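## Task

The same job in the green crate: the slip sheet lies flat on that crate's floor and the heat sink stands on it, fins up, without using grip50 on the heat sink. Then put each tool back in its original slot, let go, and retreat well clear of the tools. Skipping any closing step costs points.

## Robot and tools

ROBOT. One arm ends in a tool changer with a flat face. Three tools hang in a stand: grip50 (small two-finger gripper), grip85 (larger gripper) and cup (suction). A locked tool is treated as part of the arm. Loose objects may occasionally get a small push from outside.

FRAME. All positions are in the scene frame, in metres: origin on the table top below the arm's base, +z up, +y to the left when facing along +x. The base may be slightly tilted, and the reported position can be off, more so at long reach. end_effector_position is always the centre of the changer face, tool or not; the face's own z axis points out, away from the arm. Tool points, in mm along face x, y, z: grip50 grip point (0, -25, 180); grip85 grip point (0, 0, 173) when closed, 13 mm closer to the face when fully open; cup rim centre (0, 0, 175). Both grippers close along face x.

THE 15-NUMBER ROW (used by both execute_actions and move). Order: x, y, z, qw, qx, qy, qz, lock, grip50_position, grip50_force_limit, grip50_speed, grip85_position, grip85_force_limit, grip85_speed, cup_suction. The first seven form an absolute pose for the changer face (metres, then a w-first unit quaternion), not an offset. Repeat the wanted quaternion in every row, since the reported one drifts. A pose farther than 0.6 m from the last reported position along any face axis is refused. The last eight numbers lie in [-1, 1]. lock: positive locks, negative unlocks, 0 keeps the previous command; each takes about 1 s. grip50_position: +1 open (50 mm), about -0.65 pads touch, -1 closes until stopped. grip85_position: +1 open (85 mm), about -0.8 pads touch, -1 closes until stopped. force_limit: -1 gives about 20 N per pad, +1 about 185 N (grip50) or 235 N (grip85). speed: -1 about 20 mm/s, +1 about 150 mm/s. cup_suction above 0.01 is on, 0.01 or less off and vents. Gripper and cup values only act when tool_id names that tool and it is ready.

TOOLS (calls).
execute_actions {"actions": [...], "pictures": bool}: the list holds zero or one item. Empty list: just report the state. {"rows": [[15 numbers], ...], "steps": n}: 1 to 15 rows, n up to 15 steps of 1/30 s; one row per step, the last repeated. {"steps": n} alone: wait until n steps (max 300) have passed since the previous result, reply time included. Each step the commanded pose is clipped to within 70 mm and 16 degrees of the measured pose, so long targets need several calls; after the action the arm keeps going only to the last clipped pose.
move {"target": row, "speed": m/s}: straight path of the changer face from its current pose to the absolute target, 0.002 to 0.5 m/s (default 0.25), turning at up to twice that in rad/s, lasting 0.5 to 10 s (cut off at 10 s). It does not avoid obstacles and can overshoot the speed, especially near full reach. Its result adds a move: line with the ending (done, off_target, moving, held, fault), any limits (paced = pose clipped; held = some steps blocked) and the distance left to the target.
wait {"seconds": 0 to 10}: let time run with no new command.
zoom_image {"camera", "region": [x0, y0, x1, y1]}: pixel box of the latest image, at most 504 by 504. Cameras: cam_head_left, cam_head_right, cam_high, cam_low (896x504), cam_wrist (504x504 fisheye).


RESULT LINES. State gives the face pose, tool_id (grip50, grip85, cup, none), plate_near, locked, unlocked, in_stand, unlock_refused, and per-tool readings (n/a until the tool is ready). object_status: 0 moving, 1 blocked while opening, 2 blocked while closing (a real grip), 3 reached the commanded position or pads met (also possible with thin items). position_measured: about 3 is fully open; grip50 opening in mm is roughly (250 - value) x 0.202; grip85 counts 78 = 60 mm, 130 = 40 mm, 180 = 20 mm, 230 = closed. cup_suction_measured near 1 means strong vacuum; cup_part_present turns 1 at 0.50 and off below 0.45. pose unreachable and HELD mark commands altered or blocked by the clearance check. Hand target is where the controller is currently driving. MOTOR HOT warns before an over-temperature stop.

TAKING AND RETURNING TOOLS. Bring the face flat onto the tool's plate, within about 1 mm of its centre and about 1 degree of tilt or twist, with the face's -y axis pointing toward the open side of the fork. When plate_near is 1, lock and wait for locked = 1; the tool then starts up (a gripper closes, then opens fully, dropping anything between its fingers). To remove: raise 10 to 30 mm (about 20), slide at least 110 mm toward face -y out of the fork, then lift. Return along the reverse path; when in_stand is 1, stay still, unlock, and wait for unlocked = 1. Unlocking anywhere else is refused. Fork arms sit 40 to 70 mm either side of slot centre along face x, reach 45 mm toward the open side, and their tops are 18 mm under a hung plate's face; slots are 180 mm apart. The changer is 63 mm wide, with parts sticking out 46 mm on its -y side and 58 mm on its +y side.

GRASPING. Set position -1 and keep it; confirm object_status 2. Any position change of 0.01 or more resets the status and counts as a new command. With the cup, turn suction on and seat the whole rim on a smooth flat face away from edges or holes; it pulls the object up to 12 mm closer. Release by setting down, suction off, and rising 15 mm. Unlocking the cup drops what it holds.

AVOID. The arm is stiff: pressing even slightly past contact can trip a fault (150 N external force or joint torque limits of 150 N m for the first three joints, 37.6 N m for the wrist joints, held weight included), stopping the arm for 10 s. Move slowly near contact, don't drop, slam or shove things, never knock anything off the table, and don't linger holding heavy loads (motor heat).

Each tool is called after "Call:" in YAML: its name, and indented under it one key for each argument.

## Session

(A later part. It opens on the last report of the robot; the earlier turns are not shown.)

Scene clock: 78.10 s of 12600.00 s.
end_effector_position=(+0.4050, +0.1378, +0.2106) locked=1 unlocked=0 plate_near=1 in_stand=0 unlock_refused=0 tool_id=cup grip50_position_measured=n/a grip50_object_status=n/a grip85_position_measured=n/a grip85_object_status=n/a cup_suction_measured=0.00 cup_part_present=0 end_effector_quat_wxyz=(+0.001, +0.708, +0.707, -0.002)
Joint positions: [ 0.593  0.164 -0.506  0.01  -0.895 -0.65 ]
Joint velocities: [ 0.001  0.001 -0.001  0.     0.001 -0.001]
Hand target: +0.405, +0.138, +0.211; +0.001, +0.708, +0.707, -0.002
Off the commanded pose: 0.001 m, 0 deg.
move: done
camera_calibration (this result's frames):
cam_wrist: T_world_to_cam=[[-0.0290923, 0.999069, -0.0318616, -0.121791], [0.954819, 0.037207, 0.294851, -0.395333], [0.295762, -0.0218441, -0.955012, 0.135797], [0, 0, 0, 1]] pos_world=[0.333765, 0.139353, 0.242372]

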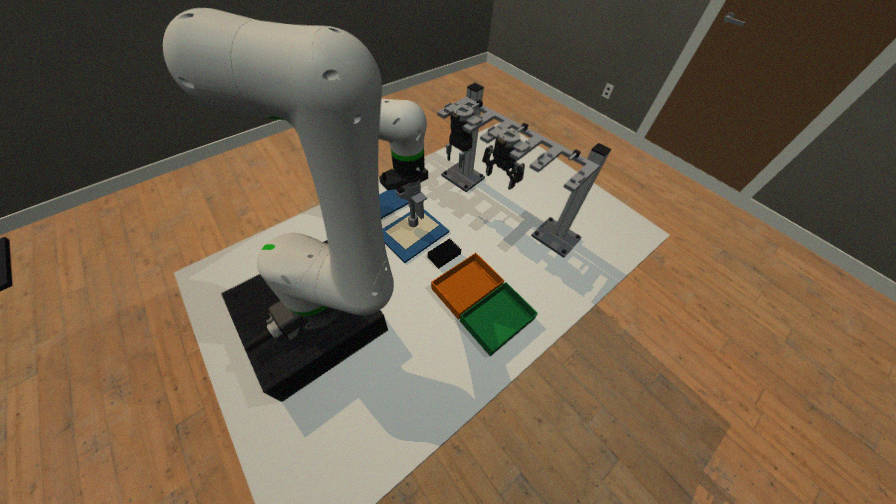

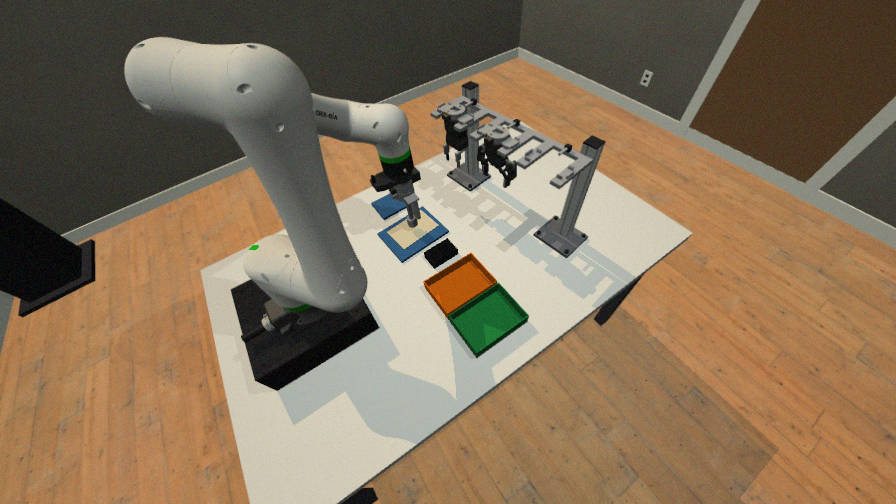

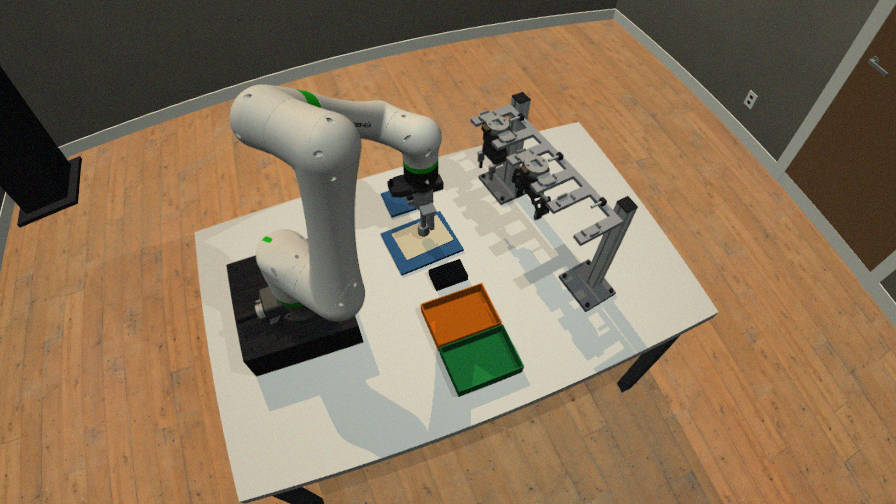

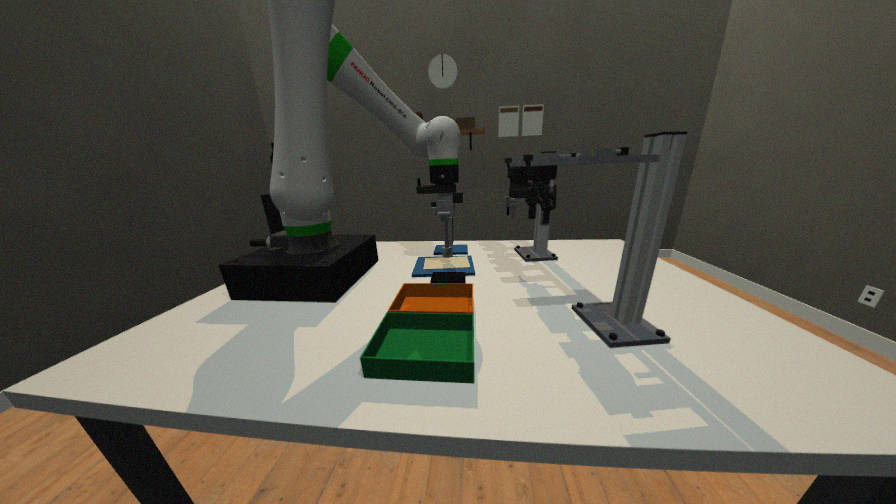

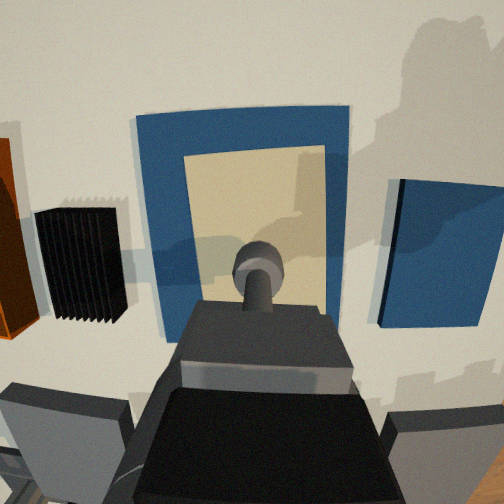

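Call:
move:
  target: [0.398,0.1405,0.18,0,0.668,0.744,0,0,1,0,0,1,0,0,1]
  speed: 0.05

Call:
move:
  target: [0.398,0.1405,0.25,0,0.668,0.744,0,0,1,0,0,1,0,0,1]
  speed: 0.08

Call:
move:
  target: [0.4,-0.303,0.24,0,0.707,0.707,0,0,1,0,0,1,0,0,1]

Call:
move:
  target: [0.4,-0.303,0.212,0,0.707,0.707,0,0,1,0,0,1,0,0,1]
  speed: 0.05

Scene clock: 81.27 s of 12600.00 s.
end_effector_position=(+0.3979, +0.1404, +0.1801) locked=1 unlocked=0 plate_near=1 in_stand=0 unlock_refused=0 tool_id=cup grip50_position_measured=n/a grip50_object_status=n/a grip85_position_measured=n/a grip85_object_status=n/a cup_suction_measured=0.88 cup_part_present=1 end_effector_quat_wxyz=(+0.000, +0.668, +0.744, -0.000)
Joint positions: [ 0.608  0.207 -0.547  0.009 -0.809 -0.556]
Joint velocities: [ 0.001  0.    -0.001  0.001  0.001  0.002]
Hand target: +0.398, +0.140, +0.180; +0.000, +0.668, +0.744, -0.000
Off the commanded pose: 0.000 m, 0 deg.
move: done
camera_calibration (this result's frames):
cam_wrist: T_world_to_cam=[[-0.137231, 0.990113, -0.0290367, -0.0818347], [0.944868, 0.139646, 0.296181, -0.39033], [0.297307, 0.0132093, -0.95469, 0.10321], [0, 0, 0, 1]] pos_world=[0.326895, 0.13417, 0.211766]

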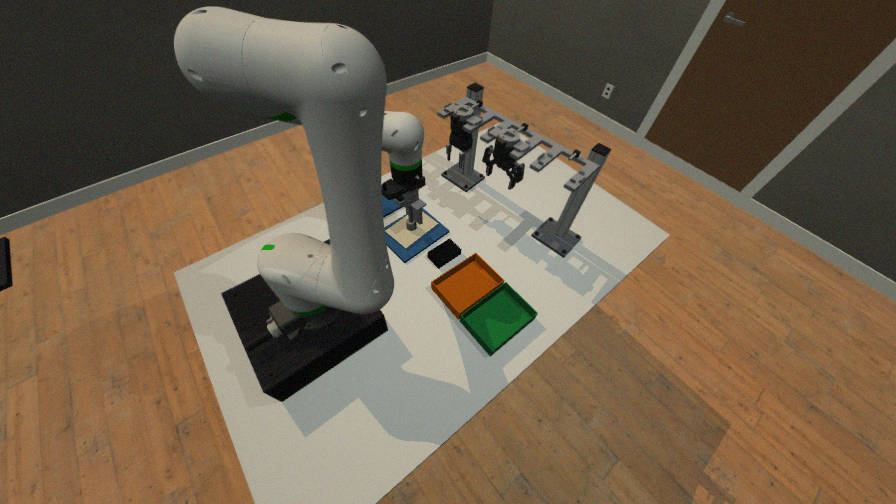

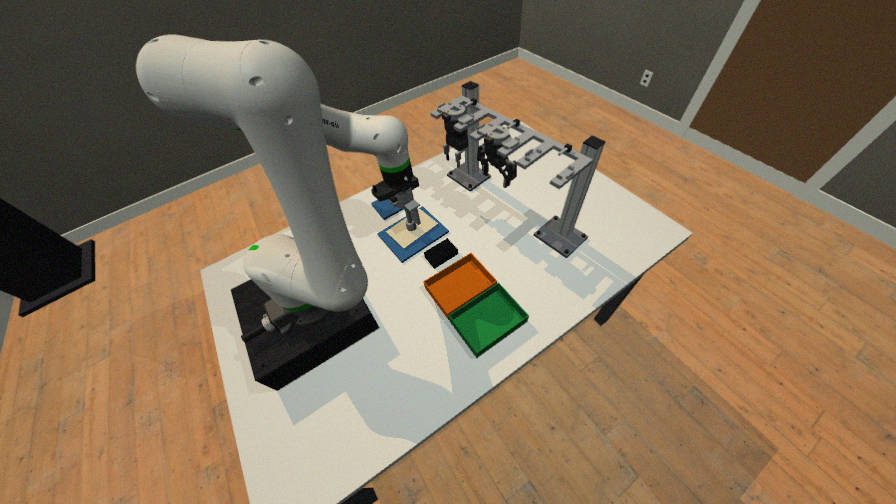

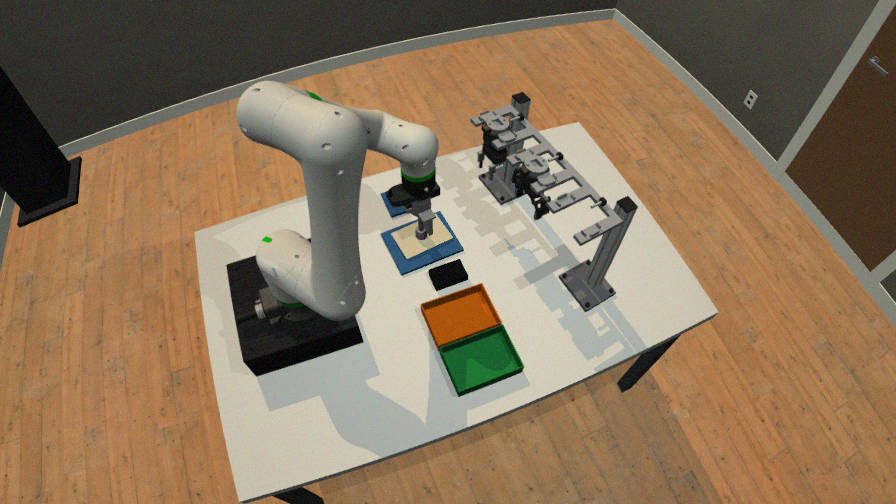

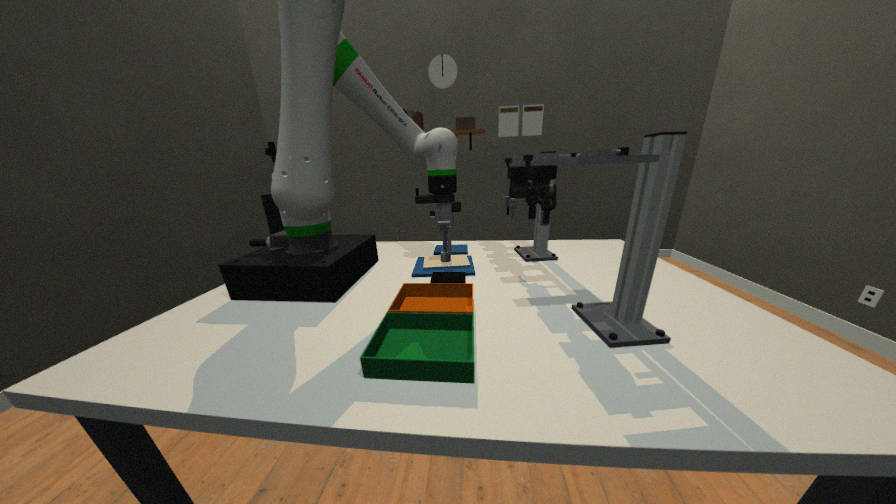

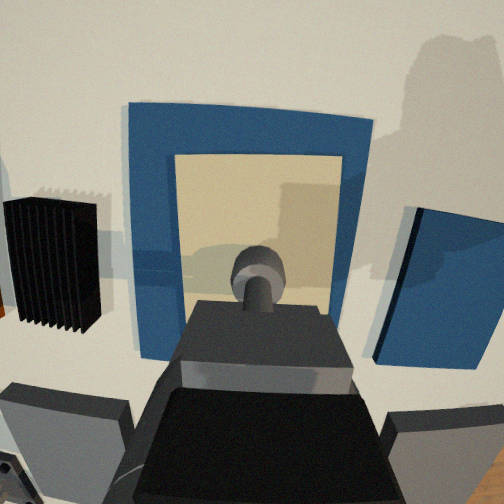

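Scene clock: 82.50 s of 12600.00 s.
end_effector_position=(+0.3982, +0.1407, +0.2499) locked=1 unlocked=0 plate_near=1 in_stand=0 unlock_refused=0 tool_id=cup grip50_position_measured=n/a grip50_object_status=n/a grip85_position_measured=n/a grip85_object_status=n/a cup_suction_measured=0.89 cup_part_present=1 end_effector_quat_wxyz=(-0.000, +0.668, +0.744, +0.000)
Joint positions: [ 0.609  0.086 -0.482  0.007 -0.994 -0.554]
Joint velocities: [ 0.    -0.002  0.    -0.001 -0.001 -0.001]
Hand target: +0.398, +0.141, +0.250; -0.000, +0.668, +0.744, +0.000
Off the commanded pose: 0.000 m, 0 deg.
move: done
camera_calibration (this result's frames):
cam_wrist: T_world_to_cam=[[-0.137945, 0.990028, -0.0285421, -0.0799381], [0.944878, 0.140185, 0.295896, -0.411277], [0.296947, 0.0138488, -0.954794, 0.169834], [0, 0, 0, 1]] pos_world=[0.327148, 0.134444, 0.28157]

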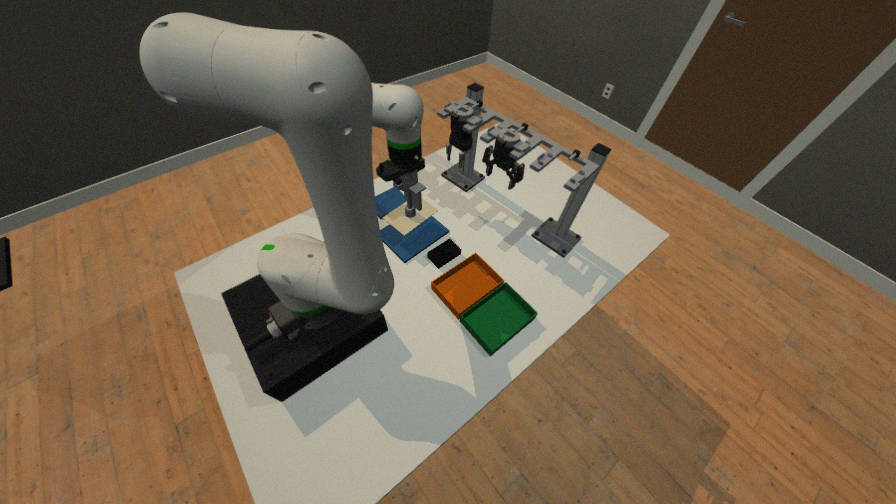

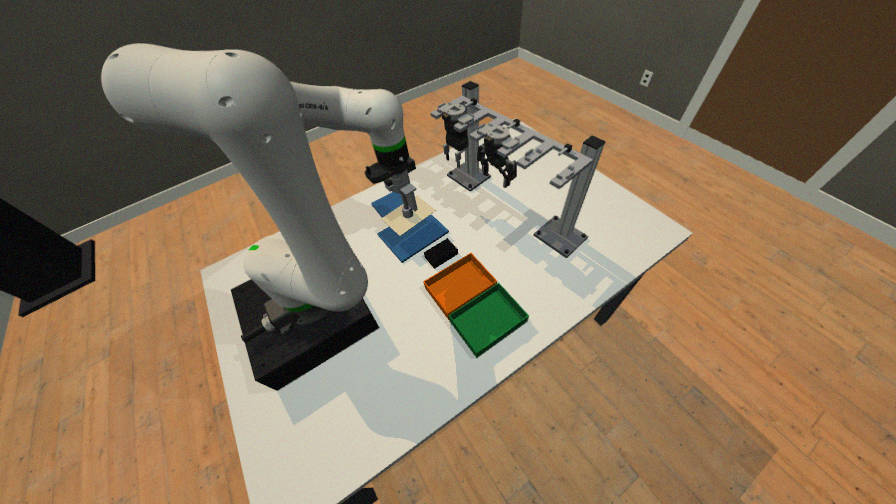

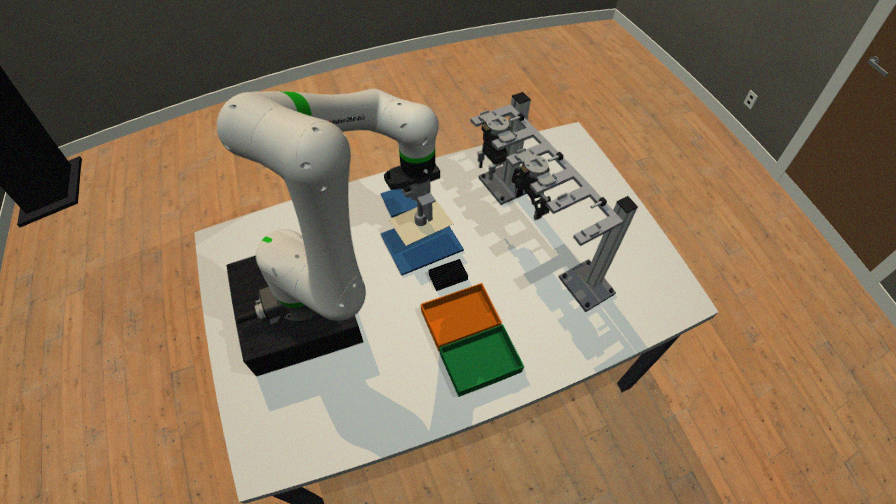

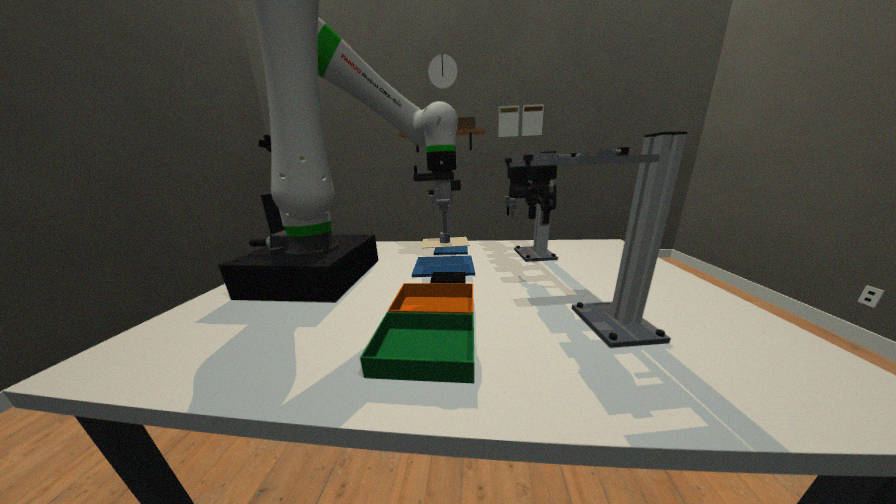

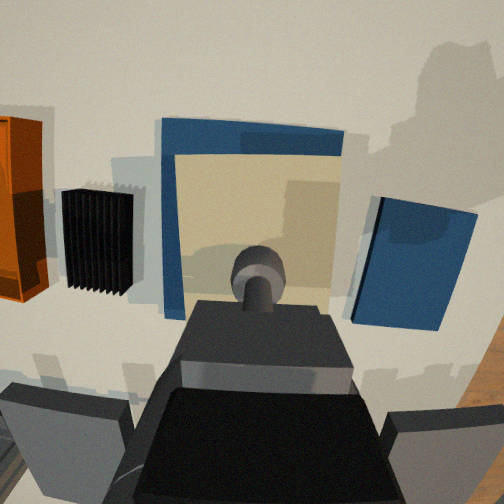

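Scene clock: 84.77 s of 12600.00 s.
end_effector_position=(+0.3991, -0.3023, +0.2398) locked=1 unlocked=0 plate_near=1 in_stand=0 unlock_refused=0 tool_id=cup grip50_position_measured=n/a grip50_object_status=n/a grip85_position_measured=n/a grip85_object_status=n/a cup_suction_measured=0.89 cup_part_present=1 end_effector_quat_wxyz=(-0.000, +0.707, +0.707, +0.002)
Joint positions: [-0.439  0.283 -0.267 -0.009 -1.01   0.395]
Joint velocities: [-0.001  0.002  0.001 -0.    -0.    -0.   ]
Hand target: +0.399, -0.302, +0.240; -0.000, +0.707, +0.707, +0.002
Off the commanded pose: 0.001 m, 0 deg.
move: done
camera_calibration (this result's frames):
cam_wrist: T_world_to_cam=[[-0.0304185, 0.999207, -0.0256841, 0.317659], [0.953763, 0.0367029, 0.298312, -0.382427], [0.299018, -0.0154223, -0.954123, 0.156253], [0, 0, 0, 1]] pos_world=[0.327685, -0.300962, 0.271325]

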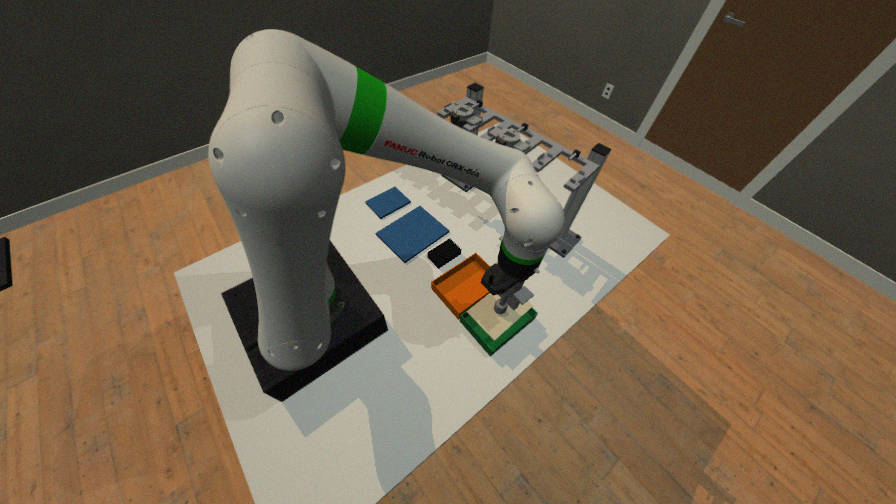

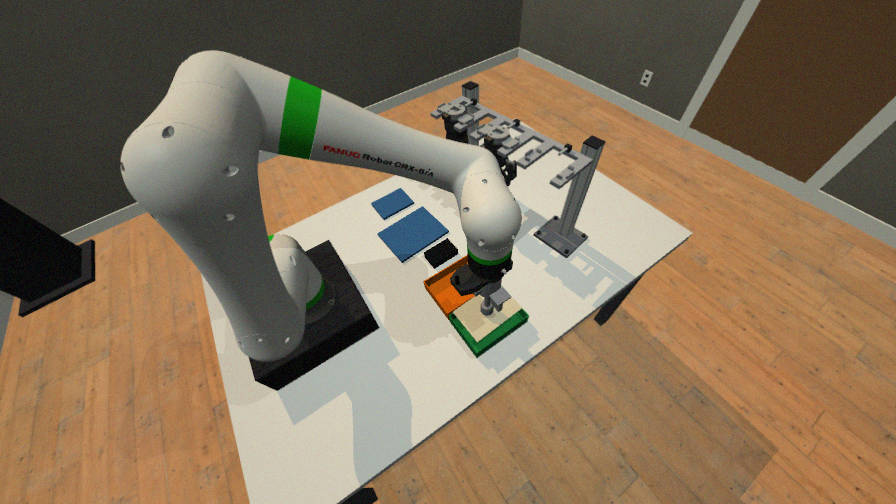

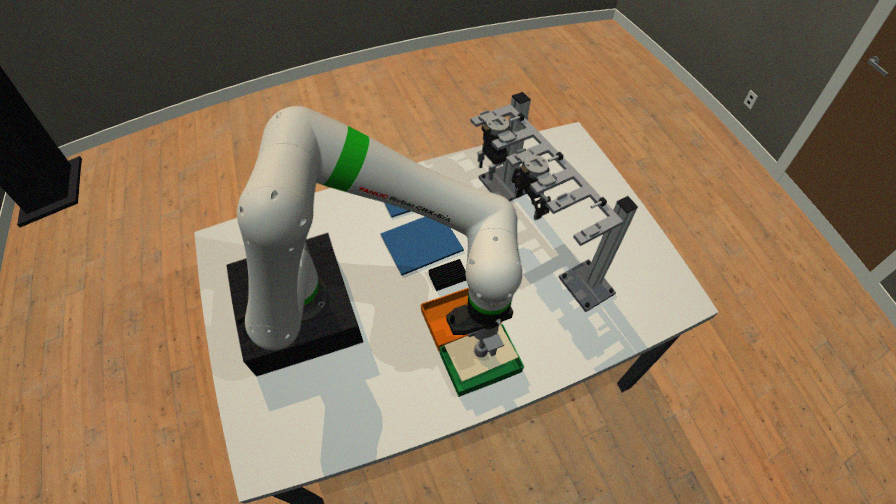

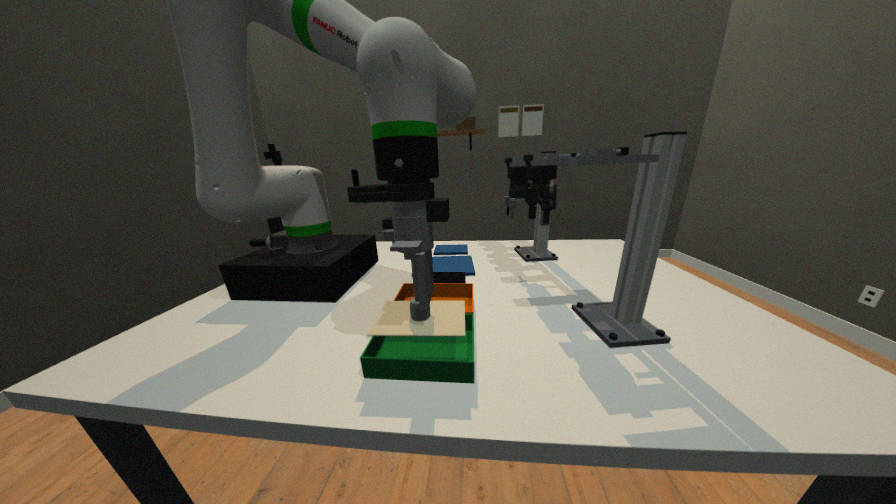

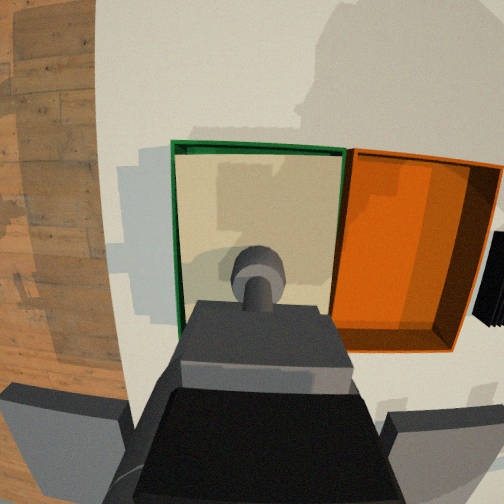

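Scene clock: 85.63 s of 12600.00 s.
end_effector_position=(+0.3999, -0.3030, +0.2121) locked=1 unlocked=0 plate_near=1 in_stand=0 unlock_refused=0 tool_id=cup grip50_position_measured=n/a grip50_object_status=n/a grip85_position_measured=n/a grip85_object_status=n/a cup_suction_measured=0.89 cup_part_present=1 end_effector_quat_wxyz=(+0.000, +0.707, +0.707, -0.000)
Joint positions: [-0.438  0.325 -0.29  -0.005 -0.946  0.391]
Joint velocities: [0.    0.001 0.    0.001 0.001 0.   ]
Hand target: +0.400, -0.303, +0.212; +0.000, +0.707, +0.707, -0.000
Off the commanded pose: 0.000 m, 0 deg.
move: done
camera_calibration (this result's frames):
cam_wrist: T_world_to_cam=[[-0.0302551, 0.999123, -0.0289457, 0.318305], [0.95443, 0.0374793, 0.296071, -0.374469], [0.296896, -0.018669, -0.954727, 0.129524], [0, 0, 0, 1]] pos_world=[0.328579, -0.301573, 0.243743]

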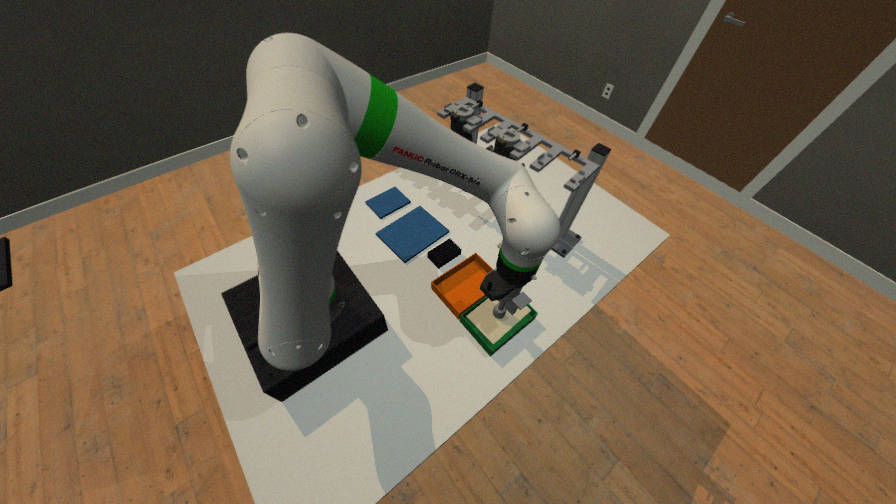

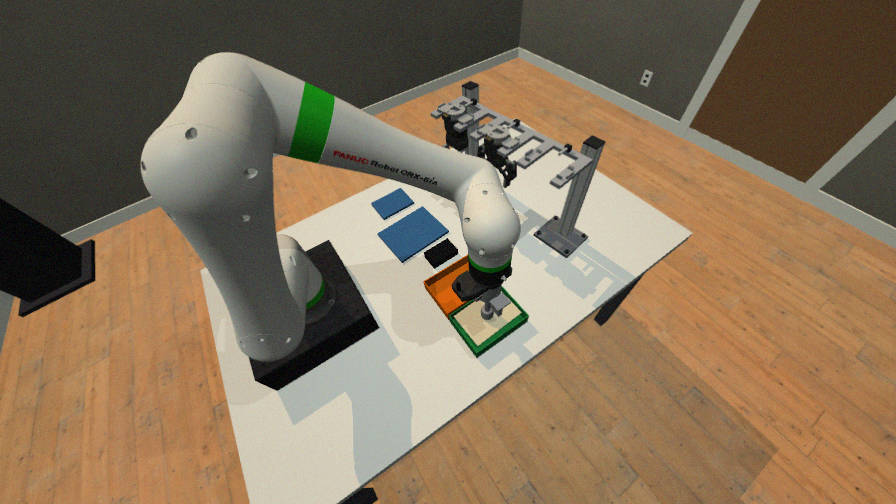

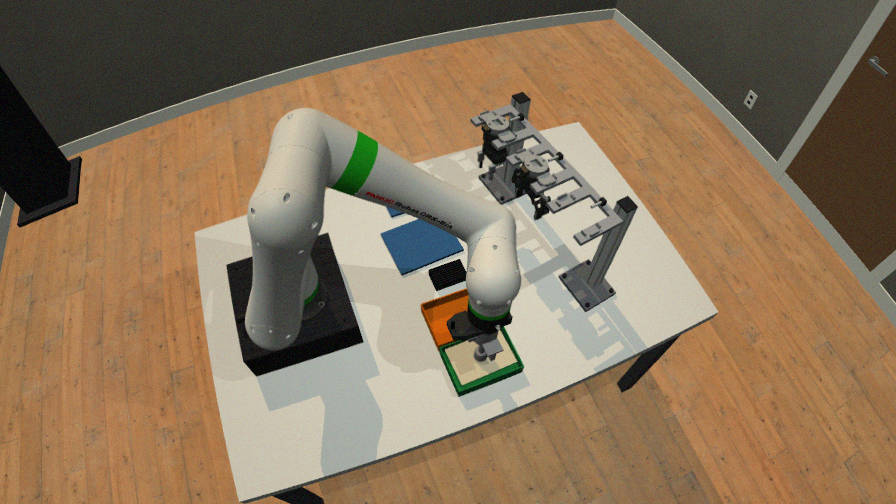

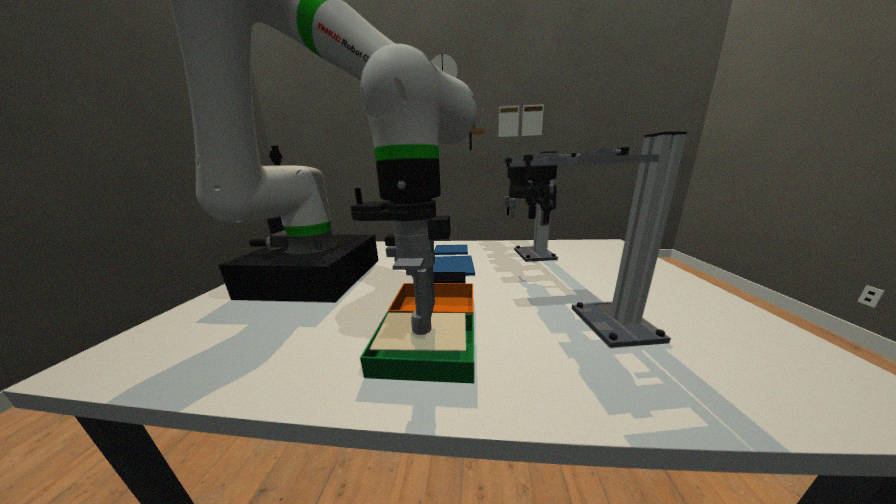

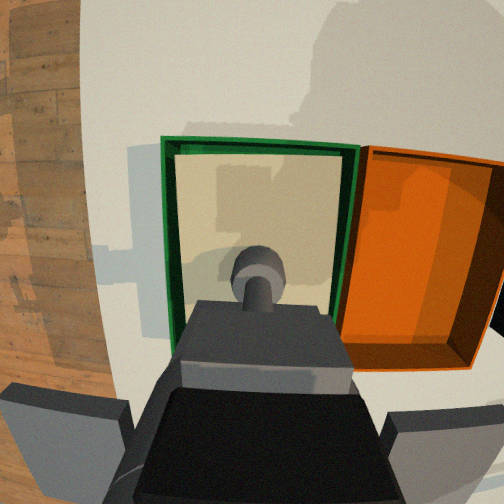

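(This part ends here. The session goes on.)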